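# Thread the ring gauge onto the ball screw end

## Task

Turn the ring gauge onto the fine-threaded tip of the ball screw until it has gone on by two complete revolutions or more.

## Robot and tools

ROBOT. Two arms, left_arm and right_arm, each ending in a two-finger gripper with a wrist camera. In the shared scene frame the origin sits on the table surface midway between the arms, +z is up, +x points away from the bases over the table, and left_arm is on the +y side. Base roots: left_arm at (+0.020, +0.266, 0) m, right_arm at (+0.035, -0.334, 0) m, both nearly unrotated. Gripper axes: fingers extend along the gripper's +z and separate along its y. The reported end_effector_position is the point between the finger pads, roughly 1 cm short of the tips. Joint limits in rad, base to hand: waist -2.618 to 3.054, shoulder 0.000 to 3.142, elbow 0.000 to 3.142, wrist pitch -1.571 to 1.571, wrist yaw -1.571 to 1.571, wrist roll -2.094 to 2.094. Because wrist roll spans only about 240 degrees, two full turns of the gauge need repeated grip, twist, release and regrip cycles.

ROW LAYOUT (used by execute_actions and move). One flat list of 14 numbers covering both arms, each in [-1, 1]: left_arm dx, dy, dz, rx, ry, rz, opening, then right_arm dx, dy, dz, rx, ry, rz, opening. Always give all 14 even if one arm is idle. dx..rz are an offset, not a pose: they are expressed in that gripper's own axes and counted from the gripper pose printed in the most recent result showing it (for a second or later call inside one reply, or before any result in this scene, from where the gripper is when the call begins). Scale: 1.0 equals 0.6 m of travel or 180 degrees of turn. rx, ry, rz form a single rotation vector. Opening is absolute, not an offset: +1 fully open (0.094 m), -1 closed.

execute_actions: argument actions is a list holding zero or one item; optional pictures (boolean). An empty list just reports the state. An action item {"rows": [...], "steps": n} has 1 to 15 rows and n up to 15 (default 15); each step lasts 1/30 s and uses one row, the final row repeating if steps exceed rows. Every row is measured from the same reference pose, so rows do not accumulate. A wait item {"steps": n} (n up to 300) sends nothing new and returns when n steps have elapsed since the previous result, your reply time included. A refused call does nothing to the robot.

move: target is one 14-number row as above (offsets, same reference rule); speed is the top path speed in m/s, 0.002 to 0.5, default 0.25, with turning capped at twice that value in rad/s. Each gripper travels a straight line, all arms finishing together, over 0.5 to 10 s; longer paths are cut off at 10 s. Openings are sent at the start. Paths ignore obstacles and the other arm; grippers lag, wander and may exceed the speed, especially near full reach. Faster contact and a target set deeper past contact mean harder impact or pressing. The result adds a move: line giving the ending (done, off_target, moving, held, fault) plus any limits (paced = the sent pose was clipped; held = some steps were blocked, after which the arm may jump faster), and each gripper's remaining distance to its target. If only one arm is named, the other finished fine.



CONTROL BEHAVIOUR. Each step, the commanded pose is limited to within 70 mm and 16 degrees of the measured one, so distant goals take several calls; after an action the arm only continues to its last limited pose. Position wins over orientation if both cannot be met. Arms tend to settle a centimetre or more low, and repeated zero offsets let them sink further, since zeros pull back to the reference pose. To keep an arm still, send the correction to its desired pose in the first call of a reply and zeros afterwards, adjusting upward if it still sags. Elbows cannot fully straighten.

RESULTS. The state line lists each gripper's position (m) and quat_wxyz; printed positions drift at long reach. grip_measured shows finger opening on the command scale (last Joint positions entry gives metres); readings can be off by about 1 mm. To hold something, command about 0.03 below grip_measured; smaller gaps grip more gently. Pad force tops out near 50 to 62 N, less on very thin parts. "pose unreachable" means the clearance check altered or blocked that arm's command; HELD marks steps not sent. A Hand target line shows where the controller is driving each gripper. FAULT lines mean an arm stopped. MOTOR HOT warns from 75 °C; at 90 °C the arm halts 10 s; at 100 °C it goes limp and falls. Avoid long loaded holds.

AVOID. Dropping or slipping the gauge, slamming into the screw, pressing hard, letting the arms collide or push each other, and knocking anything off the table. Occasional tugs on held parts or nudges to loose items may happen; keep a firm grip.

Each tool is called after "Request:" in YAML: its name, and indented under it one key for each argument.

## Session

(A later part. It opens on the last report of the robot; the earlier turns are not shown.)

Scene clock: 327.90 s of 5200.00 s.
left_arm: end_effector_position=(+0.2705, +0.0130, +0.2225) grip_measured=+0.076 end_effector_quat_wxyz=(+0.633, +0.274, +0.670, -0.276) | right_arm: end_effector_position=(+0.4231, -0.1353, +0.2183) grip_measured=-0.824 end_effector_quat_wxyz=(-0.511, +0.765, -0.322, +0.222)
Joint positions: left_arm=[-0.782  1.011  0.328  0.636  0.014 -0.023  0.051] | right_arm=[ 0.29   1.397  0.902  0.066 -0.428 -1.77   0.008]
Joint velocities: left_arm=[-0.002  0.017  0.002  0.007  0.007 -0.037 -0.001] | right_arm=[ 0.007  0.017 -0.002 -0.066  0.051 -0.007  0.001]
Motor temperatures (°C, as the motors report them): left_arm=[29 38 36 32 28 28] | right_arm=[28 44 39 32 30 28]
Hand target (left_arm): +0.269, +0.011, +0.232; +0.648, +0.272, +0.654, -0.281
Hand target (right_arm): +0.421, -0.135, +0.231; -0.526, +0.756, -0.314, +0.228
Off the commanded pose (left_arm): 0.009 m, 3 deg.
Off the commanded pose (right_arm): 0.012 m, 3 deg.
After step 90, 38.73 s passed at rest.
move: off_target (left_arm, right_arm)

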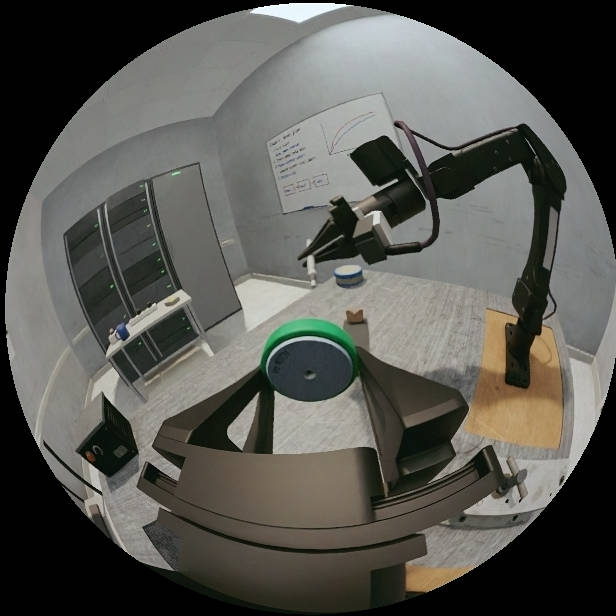

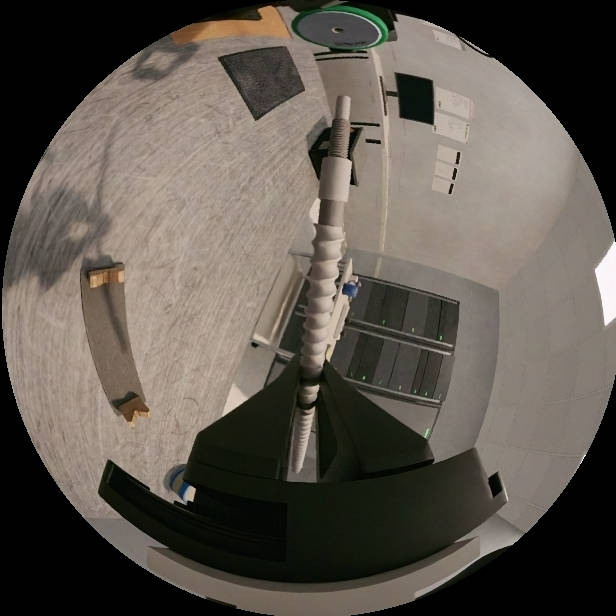

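Request:
move:
  target: [-0.03,0,0.05,0,-0.03,0,0.035, -0.0025,-0.02,-0.01,0.0126,-0.0015,-0.002,-0.87]
  speed: 0.05

Scene clock: 355.30 s of 5200.00 s.
left_arm: end_effector_position=(+0.2873, -0.0038, +0.2114) grip_measured=+0.076 end_effector_quat_wxyz=(+0.636, +0.272, +0.666, -0.278) | right_arm: end_effector_position=(+0.4231, -0.1352, +0.2184) grip_measured=-0.824 end_effector_quat_wxyz=(-0.512, +0.765, -0.321, +0.222)
Joint positions: left_arm=[-0.782  1.2    0.351  0.814  0.014 -0.023  0.051] | right_arm=[ 0.29   1.397  0.902  0.066 -0.428 -1.77   0.008]
Joint velocities: left_arm=[-0.007 -0.002 -0.007  0.022 -0.007 -0.037 -0.001] | right_arm=[-0.002  0.007 -0.012 -0.022  0.037 -0.066 -0.001]
Motor temperatures (°C, as the motors report them): left_arm=[29 35 36 40 28 28] | right_arm=[28 41 39 37 30 28]
Hand target (left_arm): +0.291, -0.008, +0.238; +0.663, +0.261, +0.640, -0.288
Hand target (right_arm): +0.421, -0.135, +0.232; -0.526, +0.757, -0.314, +0.228
Off the commanded pose (left_arm): 0.029 m, 5 deg.
Off the commanded pose (right_arm): 0.013 m, 2 deg.
After step 90, 23.00 s passed at rest.
move: off_target (left_arm, right_arm)

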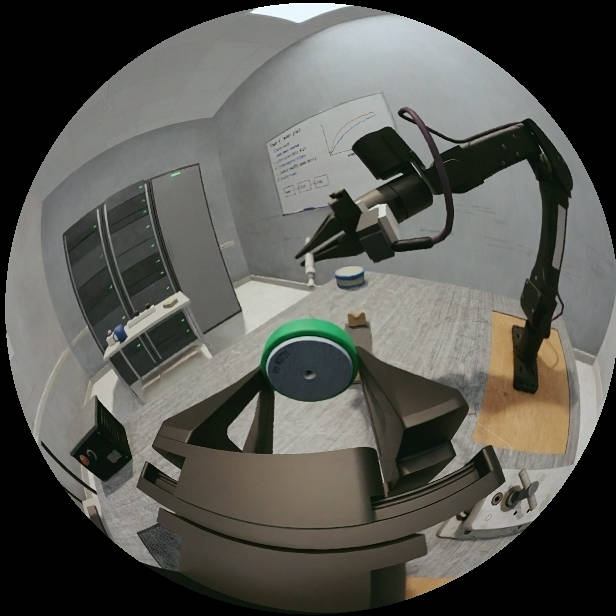

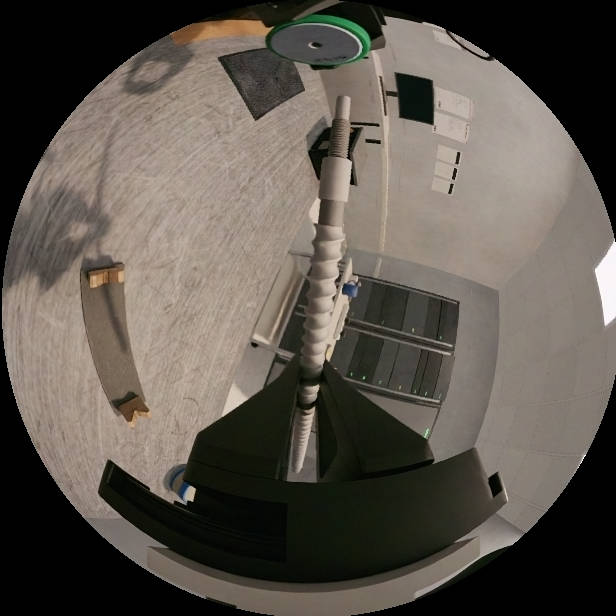

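Request:
move:
  target: [-0.075,0,0.0,0,-0.03,0,0.035, -0.0025,-0.02,-0.01,0.0126,-0.0015,-0.002,-0.87]
  speed: 0.04

Scene clock: 360.13 s of 5200.00 s.
left_arm: end_effector_position=(+0.2878, -0.0043, +0.2248) grip_measured=+0.076 end_effector_quat_wxyz=(+0.640, +0.271, +0.662, -0.279) | right_arm: end_effector_position=(+0.4231, -0.1352, +0.2184) grip_measured=-0.824 end_effector_quat_wxyz=(-0.512, +0.765, -0.321, +0.222)
Joint positions: left_arm=[-0.782  1.166  0.382  0.76   0.014 -0.023  0.051] | right_arm=[ 0.29   1.397  0.902  0.066 -0.428 -1.77   0.008]
Joint velocities: left_arm=[-0.017  0.007 -0.007  0.022  0.037 -0.037  0.003] | right_arm=[ 0.002 -0.002 -0.012 -0.037 -0.022 -0.037  0.001]
Motor temperatures (°C, as the motors report them): left_arm=[29 36 37 41 28 28] | right_arm=[28 40 39 38 30 28]
Hand target (left_arm): +0.288, -0.004, +0.256; +0.667, +0.260, +0.635, -0.290
Hand target (right_arm): +0.421, -0.135, +0.232; -0.526, +0.757, -0.313, +0.228
Off the commanded pose (left_arm): 0.032 m, 5 deg.
Off the commanded pose (right_arm): 0.014 m, 2 deg.
After step 90, 0.43 s passed at rest.
move: off_target (left_arm, right_arm)

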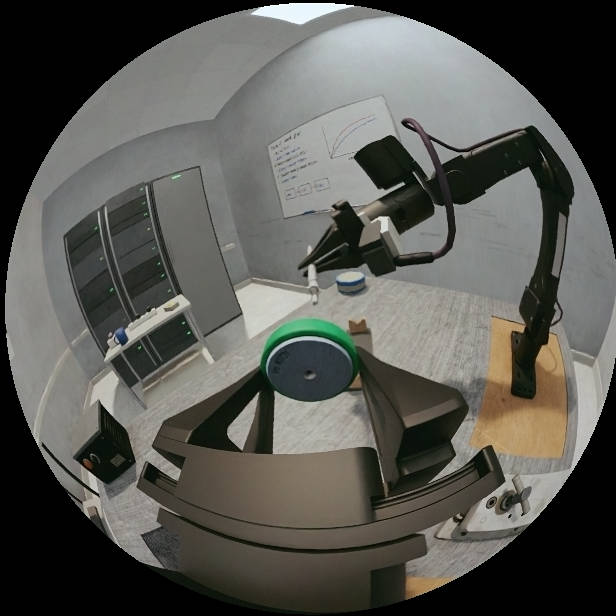

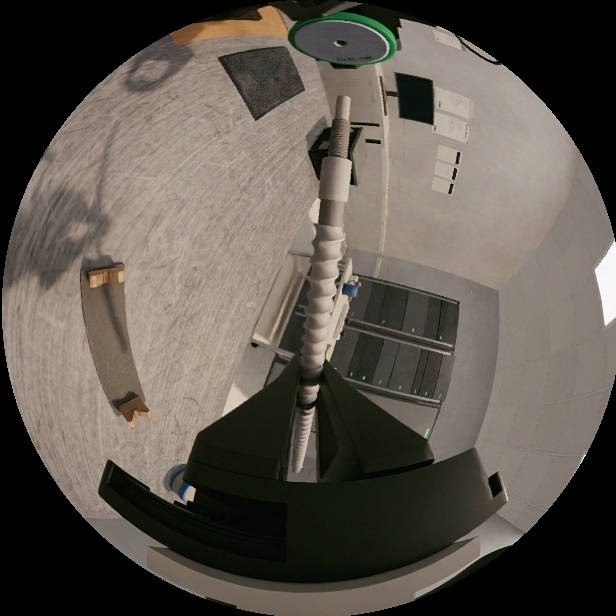

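Request:
move:
  target: [-0.062,0,0.025,0,-0.04,0,0.035, -0.0025,-0.02,-0.01,0.0126,-0.0015,-0.002,-0.87]
  speed: 0.03

Scene clock: 369.00 s of 5200.00 s.
left_arm: end_effector_position=(+0.2949, -0.0114, +0.2344) grip_measured=+0.076 end_effector_quat_wxyz=(+0.655, +0.265, +0.648, -0.285) | right_arm: end_effector_position=(+0.4232, -0.1353, +0.2184) grip_measured=-0.824 end_effector_quat_wxyz=(-0.511, +0.765, -0.322, +0.222)
Joint positions: left_arm=[-0.782  1.224  0.408  0.836  0.014 -0.023  0.051] | right_arm=[ 0.29   1.397  0.902  0.066 -0.428 -1.77   0.008]
Joint velocities: left_arm=[ 0.027 -0.007 -0.007 -0.037 -0.007 -0.066  0.001] | right_arm=[ 0.002 -0.022 -0.017  0.022  0.066  0.051  0.   ]
Motor temperatures (°C, as the motors report them): left_arm=[29 36 38 41 28 28] | right_arm=[28 40 39 38 30 28]
Hand target (left_arm): +0.298, -0.014, +0.261; +0.680, +0.254, +0.621, -0.296
Hand target (right_arm): +0.421, -0.135, +0.232; -0.526, +0.757, -0.314, +0.228
Off the commanded pose (left_arm): 0.028 m, 5 deg.
Off the commanded pose (right_arm): 0.014 m, 2 deg.
After step 90, 3.47 s passed at rest.
move: off_target (left_arm, right_arm)

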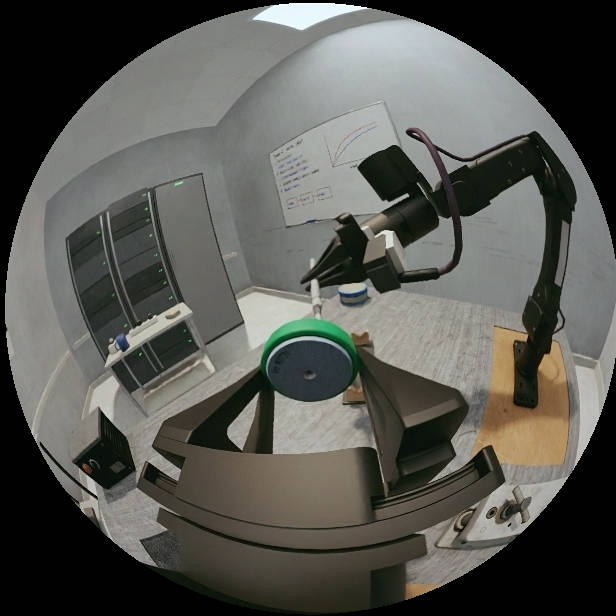

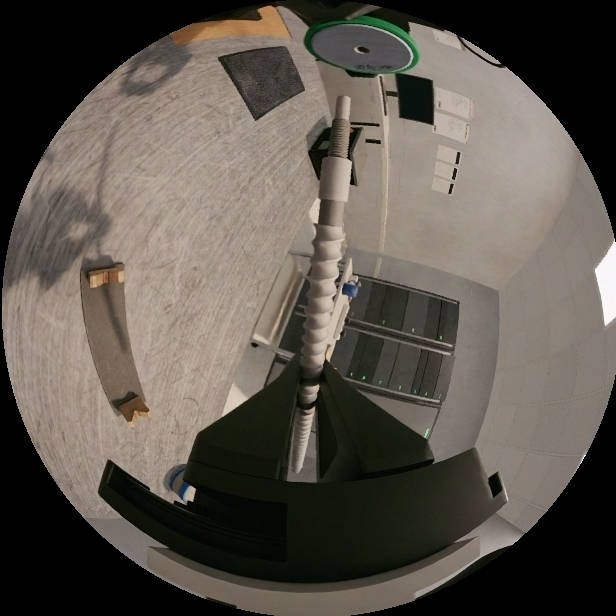

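Request:
zoom_image:
  camera: "cam_left_wrist"
  region: [250, 240, 380, 410]

Region (250, 240, 380, 410) of cam_left_wrist's 616x616 image, scaled by 2.965, with more detail than that image has; it fills the left 385 columns of this view, and the rest is white.

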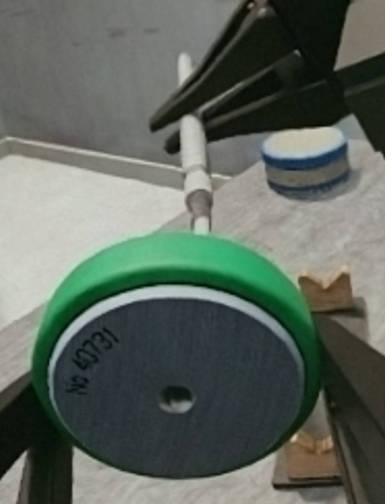

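Request:
move:
  target: [-0.044,0,0.007,0,-0.0245,0,0.035, -0.0025,-0.033,-0.0154,0.0126,0.0185,-0.002,-0.87]
  speed: 0.03

Request:
zoom_image:
  camera: "cam_left_wrist"
  region: [250, 240, 380, 410]

Scene clock: 396.17 s of 5200.00 s.
left_arm: end_effector_position=(+0.2949, -0.0115, +0.2314) grip_measured=+0.076 end_effector_quat_wxyz=(+0.651, +0.267, +0.652, -0.284) | right_arm: end_effector_position=(+0.4244, -0.1375, +0.2254) grip_measured=-0.824 end_effector_quat_wxyz=(-0.504, +0.757, -0.336, +0.244)
Joint positions: left_arm=[-0.782  1.225  0.408  0.824  0.014 -0.023  0.051] | right_arm=[ 0.314  1.373  0.902  0.064 -0.351 -1.752  0.008]
Joint velocities: left_arm=[-0.017  0.007 -0.017  0.037 -0.022  0.007  0.001] | right_arm=[ 0.002 -0.002 -0.027 -0.037 -0.007 -0.022 -0.001]
Motor temperatures (°C, as the motors report them): left_arm=[29 35 39 45 28 28] | right_arm=[28 40 40 40 30 28]
Hand target (left_arm): +0.297, -0.013, +0.260; +0.679, +0.255, +0.622, -0.295
Hand target (right_arm): +0.421, -0.135, +0.240; -0.516, +0.749, -0.330, +0.252
Off the commanded pose (left_arm): 0.030 m, 5 deg.
Off the commanded pose (right_arm): 0.015 m, 2 deg.
After step 90, 22.67 s passed at rest.
move: off_target (left_arm, right_arm)

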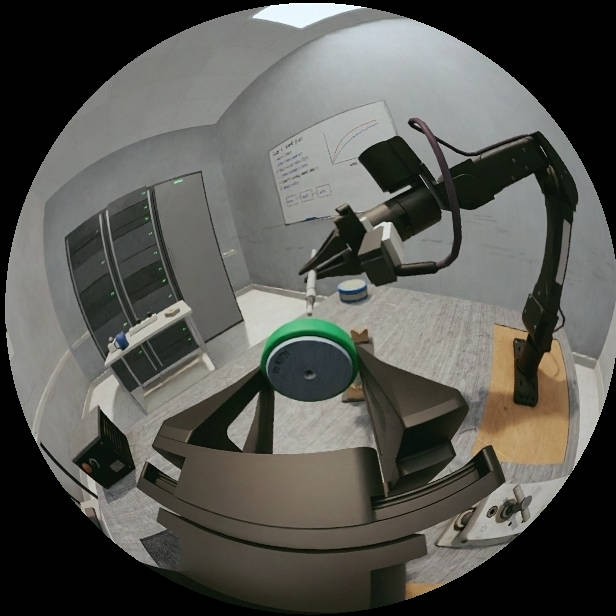

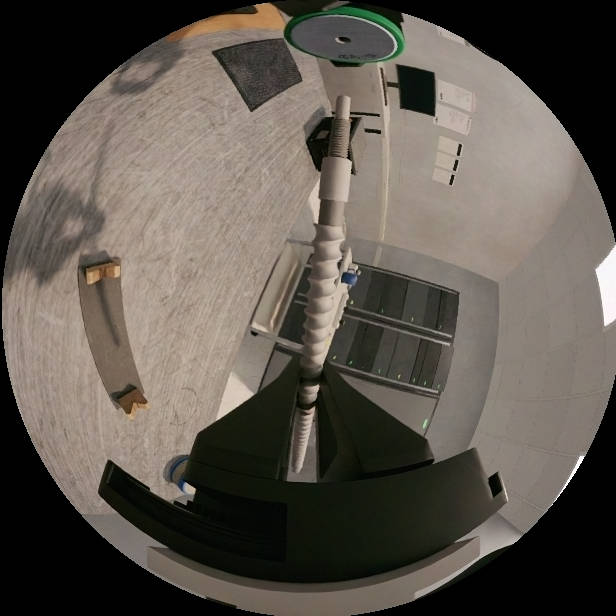

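Region (250, 240, 380, 410) of cam_left_wrist's 616x616 image, scaled by 2.965, with more detail than that image has; it fills the left 385 columns of this view, and the rest is white.

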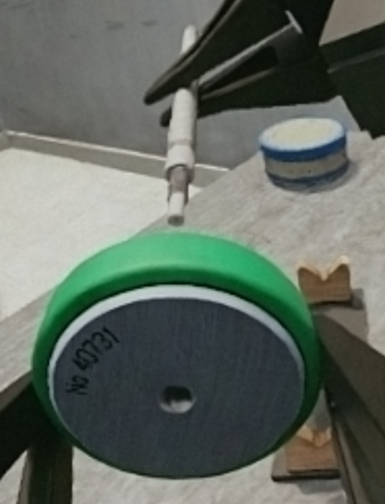

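Request:
execute_actions:
  actions:
    - {"rows": [[-0.048,0,0.010,0,-0.027,0,0.035, -0.006,-0.021,-0.012,0.011,0,-0.002,-0.87],[-0.048,0,0.014,0,-0.027,0,0.035, -0.006,-0.020,-0.013,0.011,0,-0.002,-0.87],[-0.048,0,0.018,0,-0.027,0,0.035, -0.006,-0.019,-0.014,0.011,0,-0.002,-0.87],[-0.048,0,0.022,0,-0.027,0,0.035, -0.006,-0.018,-0.015,0.011,0,-0.002,-0.87],[-0.048,0,0.026,0,-0.027,0,0.035, -0.006,-0.018,-0.015,0.011,0,-0.002,-0.87],[-0.048,0,0.030,0,-0.027,0,0.035, -0.006,-0.018,-0.015,0.011,0,-0.002,-0.87]], "steps": 15}

Scene clock: 410.67 s of 5200.00 s.
left_arm: end_effector_position=(+0.3034, -0.0199, +0.2329) grip_measured=+0.076 end_effector_quat_wxyz=(+0.651, +0.267, +0.651, -0.284) | right_arm: end_effector_position=(+0.4227, -0.1385, +0.2289) grip_measured=-0.824 end_effector_quat_wxyz=(-0.506, +0.755, -0.335, +0.248)
Joint positions: left_arm=[-0.782  1.282  0.448  0.842  0.014 -0.023  0.051] | right_arm=[ 0.314  1.36   0.898  0.063 -0.348 -1.752  0.008]
Joint velocities: left_arm=[ 0.012 -0.012 -0.022  0.022  0.051  0.007 -0.001] | right_arm=[-0.017 -0.032  0.007  0.007 -0.022  0.051 -0.001]
Motor temperatures (°C, as the motors report them): left_arm=[29 36 40 46 28 28] | right_arm=[28 40 40 40 30 28]
Hand target (left_arm): +0.307, -0.023, +0.260; +0.677, +0.255, +0.624, -0.295
Hand target (right_arm): +0.419, -0.137, +0.239; -0.516, +0.750, -0.329, +0.252
Off the commanded pose (left_arm): 0.028 m, 5 deg.
Off the commanded pose (right_arm): 0.011 m, 2 deg.
Steps of this call (steps 1 to 90: nothing new was sent; then 11.00 s passed at rest; steps 91 to 105: all 15 steps of this action). Readings (end_effector_position):
91: left_arm (+0.2949, -0.0115, +0.2314) | right_arm (+0.4247, -0.1378, +0.2253)
92: left_arm (+0.2949, -0.0115, +0.2314) | right_arm (+0.4247, -0.1378, +0.2253)
94: left_arm (+0.2961, -0.0127, +0.2319) | right_arm (+0.4242, -0.1380, +0.2256)
98: left_arm (+0.3020, -0.0186, +0.2329) | right_arm (+0.4229, -0.1384, +0.2283)
105: the state above

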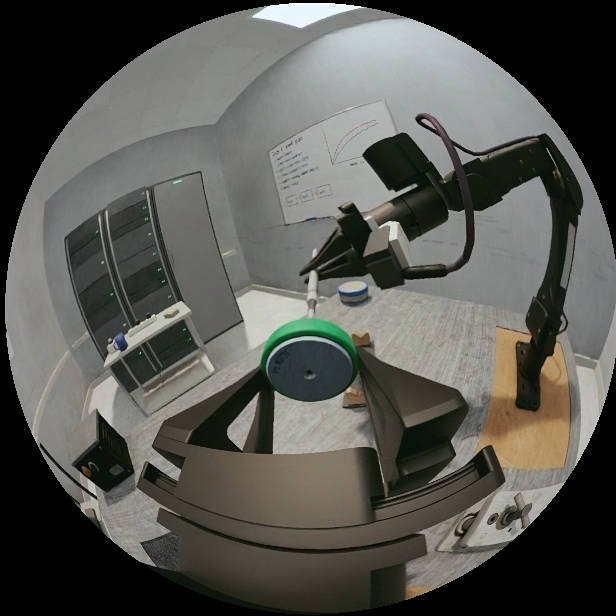

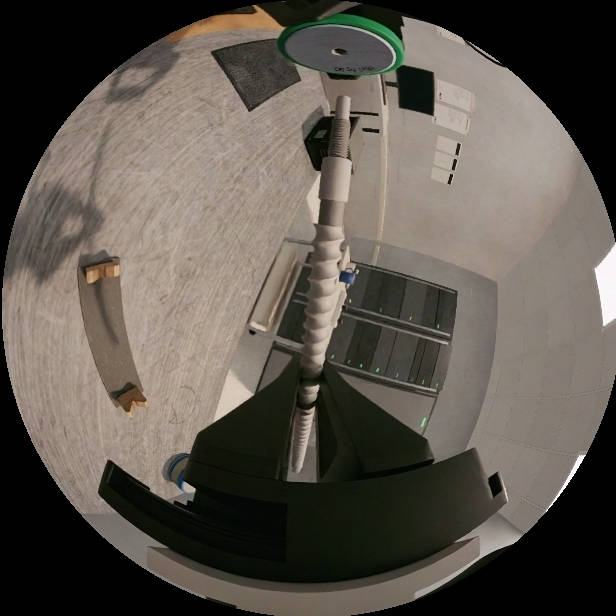

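Request:
execute_actions:
  actions:
    - {"rows": [[-0.046,0,0.011,0,-0.026,0,0.035, -0.0054,-0.0147,-0.009,0.009,0,-0.002,-0.87],[-0.048,0,0.015,0,-0.026,0,0.035, -0.0054,-0.0147,-0.009,0.009,0,-0.002,-0.87],[-0.049,0,0.019,0,-0.026,0,0.035, -0.0054,-0.0147,-0.009,0.009,0,-0.002,-0.87],[-0.050,0,0.022,0,-0.026,0,0.035, -0.0054,-0.0147,-0.009,0.009,0,-0.002,-0.87],[-0.051,0,0.025,0,-0.026,0,0.035, -0.0054,-0.0147,-0.009,0.009,0,-0.002,-0.87]], "steps": 15}

Request:
zoom_image:
  camera: "cam_right_wrist"
  region: [270, 10, 420, 200]

Request:
zoom_image:
  camera: "cam_left_wrist"
  region: [250, 240, 380, 410]

Scene clock: 421.67 s of 5200.00 s.
left_arm: end_effector_position=(+0.3100, -0.0265, +0.2399) grip_measured=+0.076 end_effector_quat_wxyz=(+0.655, +0.265, +0.648, -0.285) | right_arm: end_effector_position=(+0.4227, -0.1385, +0.2289) grip_measured=-0.824 end_effector_quat_wxyz=(-0.506, +0.755, -0.335, +0.248)
Joint positions: left_arm=[-0.782  1.314  0.489  0.845  0.014 -0.023  0.051] | right_arm=[ 0.314  1.36   0.898  0.063 -0.348 -1.752  0.008]
Joint velocities: left_arm=[ 0.007  0.002  0.012  0.037  0.007 -0.037 -0.001] | right_arm=[ 0.007 -0.012 -0.012 -0.051  0.037 -0.081 -0.001]
Motor temperatures (°C, as the motors report them): left_arm=[29 36 40 47 28 28] | right_arm=[28 40 40 41 30 28]
Hand target (left_arm): +0.313, -0.029, +0.263; +0.677, +0.255, +0.624, -0.294
Hand target (right_arm): +0.419, -0.137, +0.239; -0.516, +0.749, -0.329, +0.254
Off the commanded pose (left_arm): 0.024 m, 4 deg.
Off the commanded pose (right_arm): 0.011 m, 2 deg.
Steps of this call (steps 1 to 90: nothing new was sent; then 7.50 s passed at rest; steps 91 to 105: all 15 steps of this action). Readings (end_effector_position):
91: left_arm (+0.3034, -0.0199, +0.2336) | right_arm (+0.4227, -0.1385, +0.2289)
92: left_arm (+0.3035, -0.0200, +0.2342) | right_arm (+0.4227, -0.1385, +0.2289)
94: left_arm (+0.3050, -0.0216, +0.2359) | right_arm (+0.4227, -0.1385, +0.2289)
98: left_arm (+0.3093, -0.0258, +0.2400) | right_arm (+0.4227, -0.1385, +0.2289)
105: the state above

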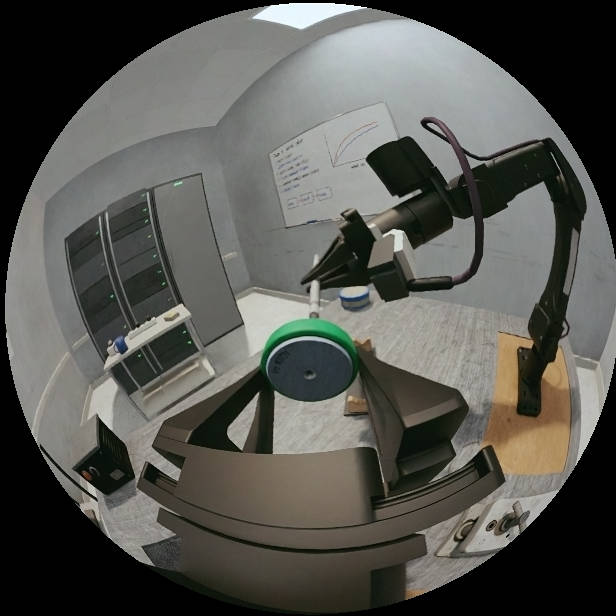

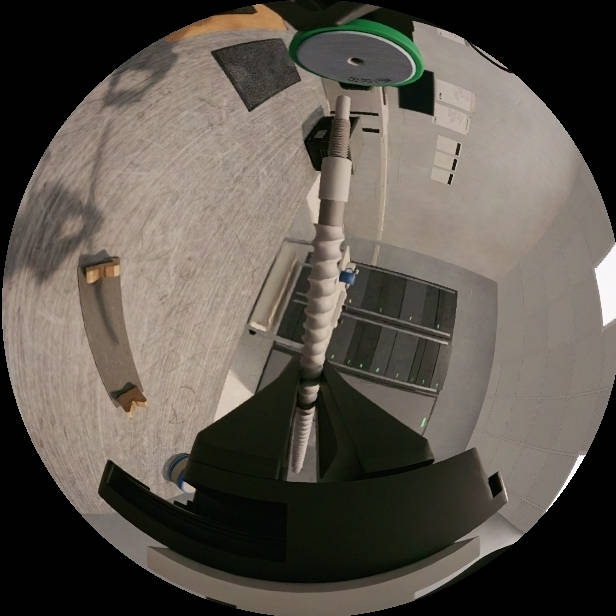

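Region (270, 10, 420, 200) of cam_right_wrist's 616x616 image, scaled by 2.653, with more detail than that image has; it fills the left 398 columns of this view, and the rest is white.

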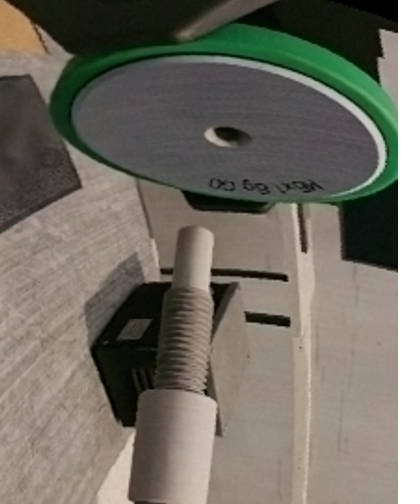

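Region (250, 240, 380, 410) of cam_left_wrist's 616x616 image, scaled by 2.965, with more detail than that image has; it fills the left 385 columns of this view, and the rest is white.

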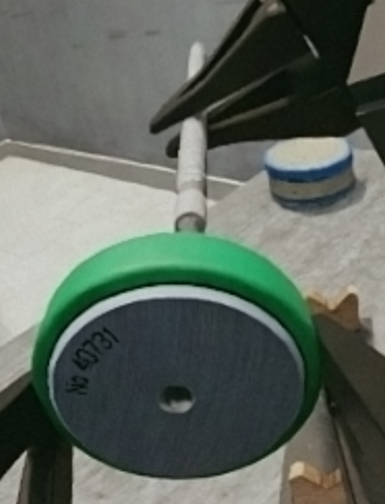

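Request:
execute_actions:
  actions:
    - {"rows": [[-0.0385,0,0.007,0,-0.022,0,0.035, -0.0054,-0.018,-0.010,0.009,0,-0.002,-0.87],[-0.0385,0,0.007,0,-0.022,0,0.035, -0.0054,-0.021,-0.0115,0.009,0,-0.002,-0.87]], "steps": 15}

Request:
zoom_image:
  camera: "cam_right_wrist"
  region: [270, 10, 420, 200]

Scene clock: 429.73 s of 5200.00 s.
left_arm: end_effector_position=(+0.3100, -0.0265, +0.2399) grip_measured=+0.076 end_effector_quat_wxyz=(+0.655, +0.265, +0.648, -0.285) | right_arm: end_effector_position=(+0.4221, -0.1387, +0.2273) grip_measured=-0.824 end_effector_quat_wxyz=(-0.504, +0.757, -0.336, +0.246)
Joint positions: left_arm=[-0.782  1.314  0.489  0.845  0.014 -0.023  0.051] | right_arm=[ 0.314  1.36   0.898  0.056 -0.348 -1.752  0.008]
Joint velocities: left_arm=[ 0.012 -0.012  0.037 -0.037 -0.007 -0.037 -0.001] | right_arm=[-0.012 -0.017  0.012 -0.037 -0.037  0.007  0.001]
Motor temperatures (°C, as the motors report them): left_arm=[29 36 40 48 28 28] | right_arm=[28 40 40 41 30 28]
Hand target (left_arm): +0.312, -0.028, +0.263; +0.677, +0.256, +0.625, -0.294
Hand target (right_arm): +0.419, -0.137, +0.243; -0.516, +0.749, -0.329, +0.254
Off the commanded pose (left_arm): 0.023 m, 4 deg.
Off the commanded pose (right_arm): 0.016 m, 2 deg.
Steps of this call (steps 1 to 90: nothing new was sent; then 4.57 s passed at rest; steps 91 to 105: all 15 steps of this action). Readings (end_effector_position):
91: left_arm (+0.3100, -0.0265, +0.2399) | right_arm (+0.4227, -0.1385, +0.2289)
92: left_arm (+0.3100, -0.0265, +0.2399) | right_arm (+0.4227, -0.1385, +0.2288)
94: left_arm (+0.3100, -0.0265, +0.2399) | right_arm (+0.4225, -0.1386, +0.2283)
98: left_arm (+0.3100, -0.0265, +0.2399) | right_arm (+0.4222, -0.1387, +0.2277)
105: the state above

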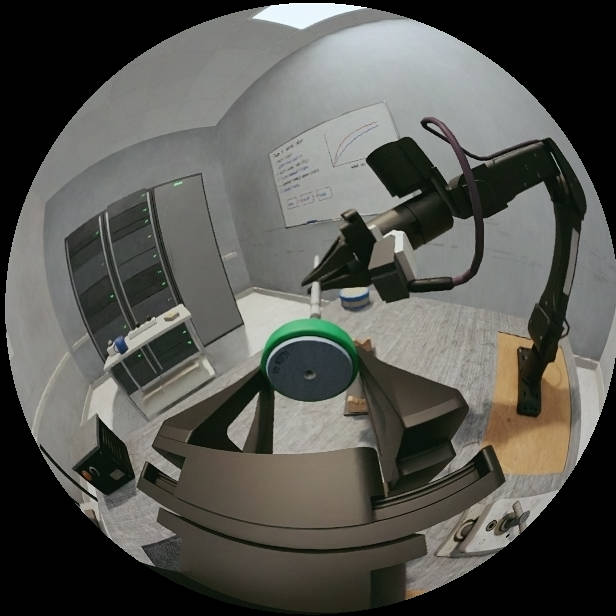

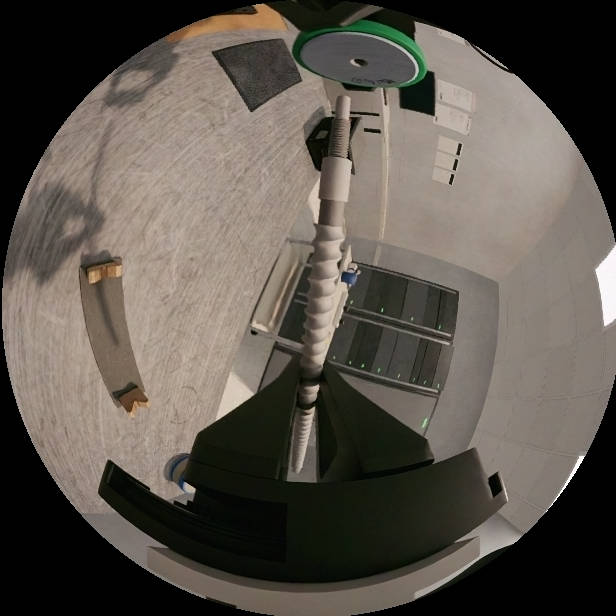

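Region (270, 10, 420, 200) of cam_right_wrist's 616x616 image, scaled by 2.653, with more detail than that image has; it fills the left 398 columns of this view, and the rest is white.

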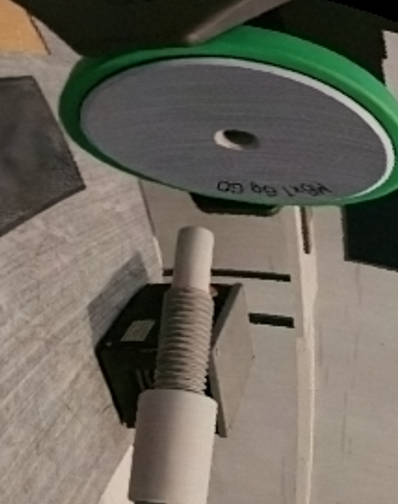

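Request:
execute_actions:
  actions:
    - {"rows": [[-0.0385,0,0.007,0,-0.022,0,0.035, -0.0044,-0.022,-0.010,0.013,0.001,-0.004,-0.87],[-0.0385,0,0.007,0,-0.022,0,0.035, -0.0034,-0.0267,-0.009,0.0184,0.0017,-0.0055,-0.87]], "steps": 15}

Request:
zoom_image:
  camera: "cam_right_wrist"
  region: [270, 10, 420, 200]

Request:
zoom_image:
  camera: "cam_left_wrist"
  region: [250, 240, 380, 410]

Scene clock: 449.63 s of 5200.00 s.
left_arm: end_effector_position=(+0.3100, -0.0265, +0.2399) grip_measured=+0.076 end_effector_quat_wxyz=(+0.655, +0.265, +0.648, -0.285) | right_arm: end_effector_position=(+0.4239, -0.1382, +0.2318) grip_measured=-0.824 end_effector_quat_wxyz=(-0.510, +0.753, -0.332, +0.252)
Joint positions: left_arm=[-0.782  1.314  0.489  0.845  0.014 -0.023  0.051] | right_arm=[ 0.314  1.36   0.898  0.077 -0.348 -1.752  0.008]
Joint velocities: left_arm=[-0.002 -0.012 -0.007  0.022 -0.081  0.037 -0.001] | right_arm=[ 0.017 -0.012 -0.012  0.007 -0.095 -0.022 -0.001]
Motor temperatures (°C, as the motors report them): left_arm=[29 36 40 49 28 28] | right_arm=[28 41 41 42 30 28]
Hand target (left_arm): +0.312, -0.028, +0.263; +0.677, +0.256, +0.625, -0.294
Hand target (right_arm): +0.421, -0.136, +0.244; -0.522, +0.744, -0.324, +0.262
Off the commanded pose (left_arm): 0.023 m, 4 deg.
Off the commanded pose (right_arm): 0.013 m, 2 deg.
Steps of this call (steps 1 to 90: nothing new was sent; then 16.40 s passed at rest; steps 91 to 105: all 15 steps of this action). Readings (end_effector_position):
91: left_arm (+0.3100, -0.0265, +0.2399) | right_arm (+0.4221, -0.1388, +0.2272)
92: left_arm (+0.3100, -0.0265, +0.2399) | right_arm (+0.4223, -0.1387, +0.2277)
94: left_arm (+0.3100, -0.0265, +0.2399) | right_arm (+0.4228, -0.1385, +0.2290)
98: left_arm (+0.3100, -0.0265, +0.2399) | right_arm (+0.4236, -0.1383, +0.2309)
105: the state above

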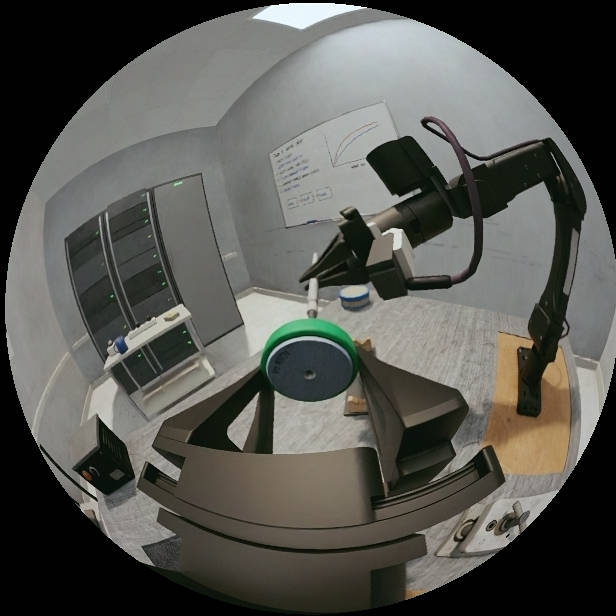

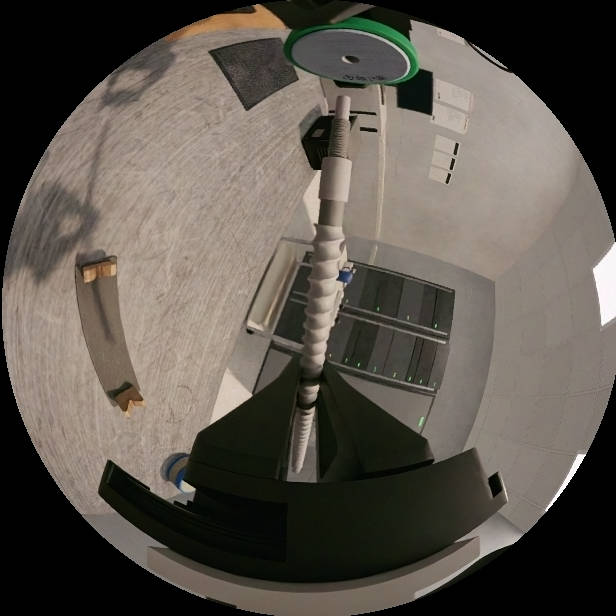

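Region (270, 10, 420, 200) of cam_right_wrist's 616x616 image, scaled by 2.653, with more detail than that image has; it fills the left 398 columns of this view, and the rest is white.

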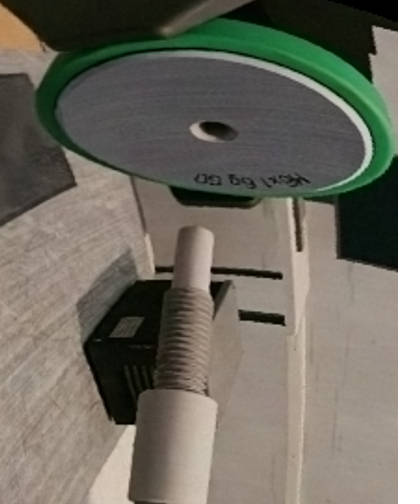

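Region (250, 240, 380, 410) of cam_left_wrist's 616x616 image, scaled by 2.965, with more detail than that image has; it fills the left 385 columns of this view, and the rest is white.

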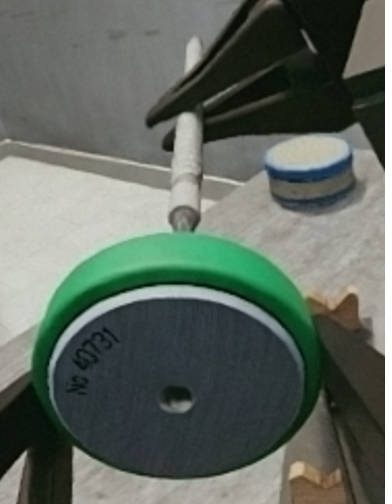

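Request:
execute_actions:
  actions:
    - {"rows": [[-0.0385,0,0.009,0,-0.022,0,0.035, -0.005,-0.018,-0.009,0.012,0,-0.003,-0.87],[-0.0385,0,0.012,0,-0.022,0,0.035, -0.005,-0.018,-0.009,0.012,0,-0.003,-0.87],[-0.0385,0,0.015,0,-0.022,0,0.035, -0.005,-0.018,-0.009,0.012,0,-0.003,-0.87],[-0.0385,0,0.018,0,-0.022,0,0.035, -0.005,-0.018,-0.009,0.012,0,-0.003,-0.87],[-0.0385,0,0.021,0,-0.022,0,0.035, -0.005,-0.018,-0.009,0.012,0,-0.003,-0.87],[-0.0385,0,0.023,0,-0.022,0,0.035, -0.005,-0.018,-0.009,0.012,0,-0.003,-0.87]], "steps": 15}

Request:
wait:
  seconds: 0.5

Request:
zoom_image:
  camera: "cam_right_wrist"
  region: [270, 10, 420, 200]

Request:
zoom_image:
  camera: "cam_left_wrist"
  region: [250, 240, 380, 410]

Scene clock: 463.87 s of 5200.00 s.
left_arm: end_effector_position=(+0.3152, -0.0318, +0.2360) grip_measured=+0.076 end_effector_quat_wxyz=(+0.651, +0.267, +0.652, -0.284) | right_arm: end_effector_position=(+0.4240, -0.1381, +0.2320) grip_measured=-0.824 end_effector_quat_wxyz=(-0.510, +0.752, -0.332, +0.252)
Joint positions: left_arm=[-0.782  1.35   0.511  0.847  0.014 -0.023  0.051] | right_arm=[ 0.314  1.36   0.898  0.078 -0.348 -1.752  0.008]
Joint velocities: left_arm=[ 0.012  0.002 -0.002 -0.095 -0.022 -0.051 -0.001] | right_arm=[ 0.012 -0.032 -0.007  0.007  0.022 -0.007 -0.   ]
Motor temperatures (°C, as the motors report them): left_arm=[29 36 41 50 28 28] | right_arm=[28 41 40 43 30 28]
Hand target (left_arm): +0.318, -0.035, +0.263; +0.676, +0.256, +0.625, -0.294
Hand target (right_arm): +0.421, -0.136, +0.244; -0.522, +0.744, -0.324, +0.261
Off the commanded pose (left_arm): 0.028 m, 5 deg.
Off the commanded pose (right_arm): 0.012 m, 2 deg.
Steps of this call (steps 1 to 90: nothing new was sent; then 10.73 s passed at rest; steps 91 to 105: all 15 steps of this action). Readings (end_effector_position):
91: left_arm (+0.3100, -0.0265, +0.2399) | right_arm (+0.4240, -0.1381, +0.2320)
92: left_arm (+0.3100, -0.0265, +0.2399) | right_arm (+0.4240, -0.1381, +0.2320)
94: left_arm (+0.3106, -0.0272, +0.2392) | right_arm (+0.4240, -0.1381, +0.2320)
98: left_arm (+0.3146, -0.0311, +0.2370) | right_arm (+0.4240, -0.1381, +0.2320)
105: the state above

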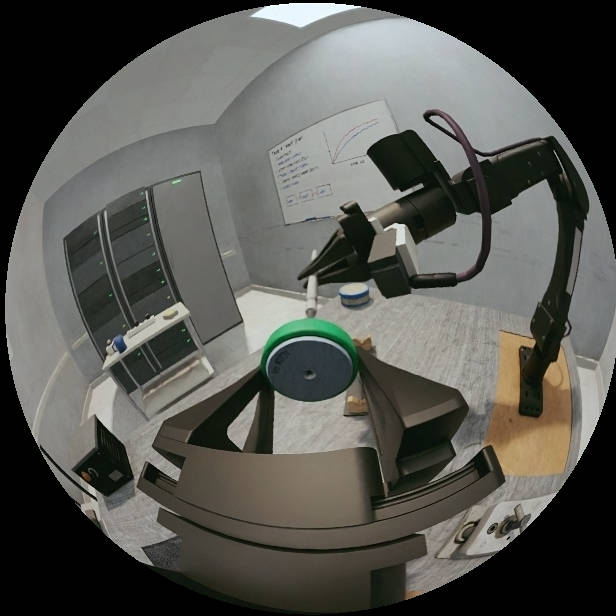

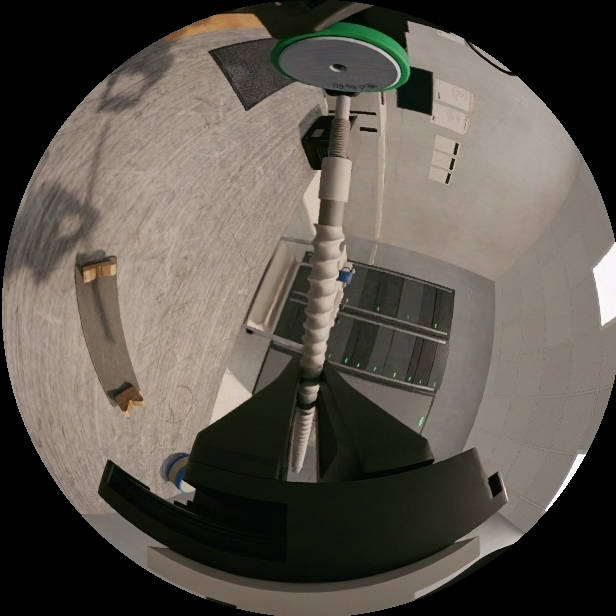

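Scene clock: 464.37 s of 5200.00 s.
left_arm: end_effector_position=(+0.3152, -0.0318, +0.2360) grip_measured=+0.076 end_effector_quat_wxyz=(+0.651, +0.267, +0.652, -0.284) | right_arm: end_effector_position=(+0.4240, -0.1381, +0.2320) grip_measured=-0.824 end_effector_quat_wxyz=(-0.510, +0.752, -0.332, +0.252)
Joint positions: left_arm=[-0.782  1.35   0.511  0.847  0.014 -0.023  0.051] | right_arm=[ 0.314  1.36   0.898  0.078 -0.348 -1.752  0.008]
Joint velocities: left_arm=[ 0.007 -0.002 -0.002 -0.037  0.037  0.022 -0.   ] | right_arm=[-0.002 -0.002  0.002  0.007  0.037 -0.037  0.   ]
Motor temperatures (°C, as the motors report them): left_arm=[29 36 41 50 28 28] | right_arm=[28 41 40 43 30 28]
Hand target (left_arm): +0.318, -0.035, +0.263; +0.676, +0.256, +0.625, -0.294
Hand target (right_arm): +0.421, -0.136, +0.244; -0.522, +0.744, -0.324, +0.261
Off the commanded pose (left_arm): 0.028 m, 5 deg.
Off the commanded pose (right_arm): 0.012 m, 2 deg.
Steps of this call (steps 1 to 15: nothing new was sent). Readings (end_effector_position):
1: left_arm (+0.3152, -0.0318, +0.2360) | right_arm (+0.4240, -0.1381, +0.2320)
2: left_arm (+0.3152, -0.0318, +0.2360) | right_arm (+0.4240, -0.1381, +0.2320)
4: left_arm (+0.3152, -0.0318, +0.2360) | right_arm (+0.4240, -0.1381, +0.2320)
8: left_arm (+0.3152, -0.0318, +0.2360) | right_arm (+0.4240, -0.1381, +0.2320)
15: the state above

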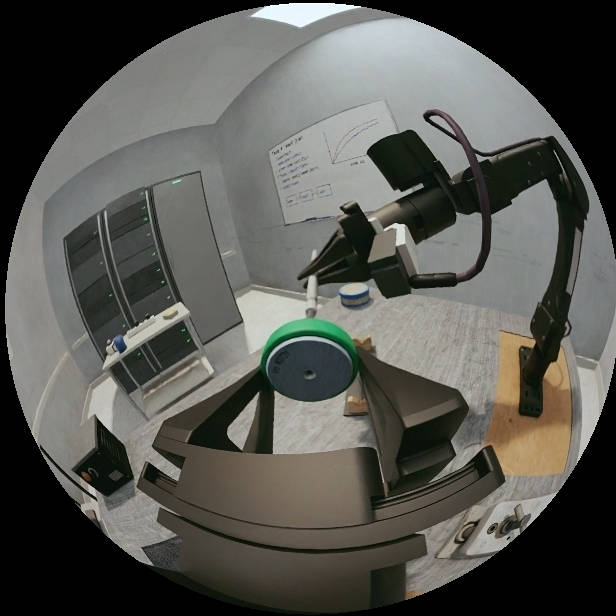

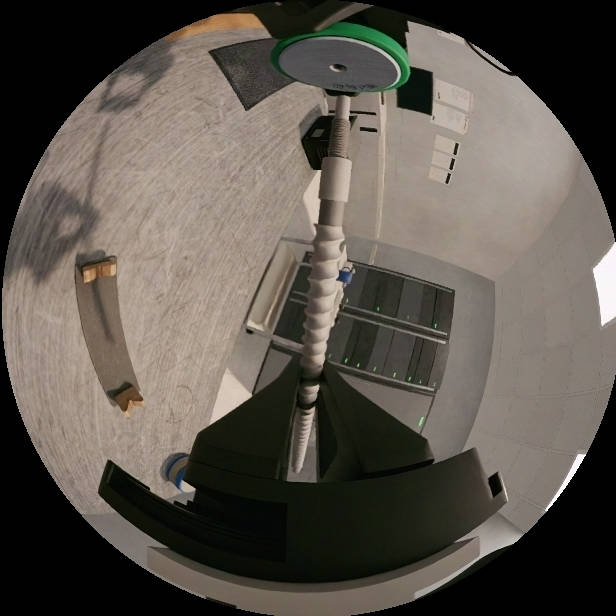

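Region (270, 10, 420, 200) of cam_right_wrist's 616x616 image, scaled by 2.653, with more detail than that image has; it fills the left 398 columns of this view, and the rest is white.

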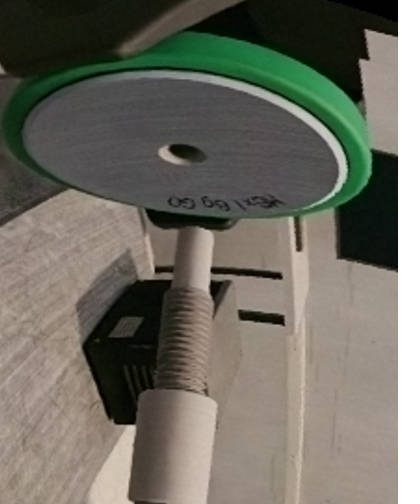

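Region (250, 240, 380, 410) of cam_left_wrist's 616x616 image, scaled by 2.965, with more detail than that image has; it fills the left 385 columns of this view, and the rest is white.

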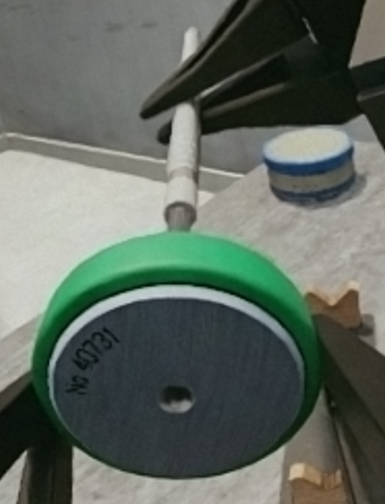

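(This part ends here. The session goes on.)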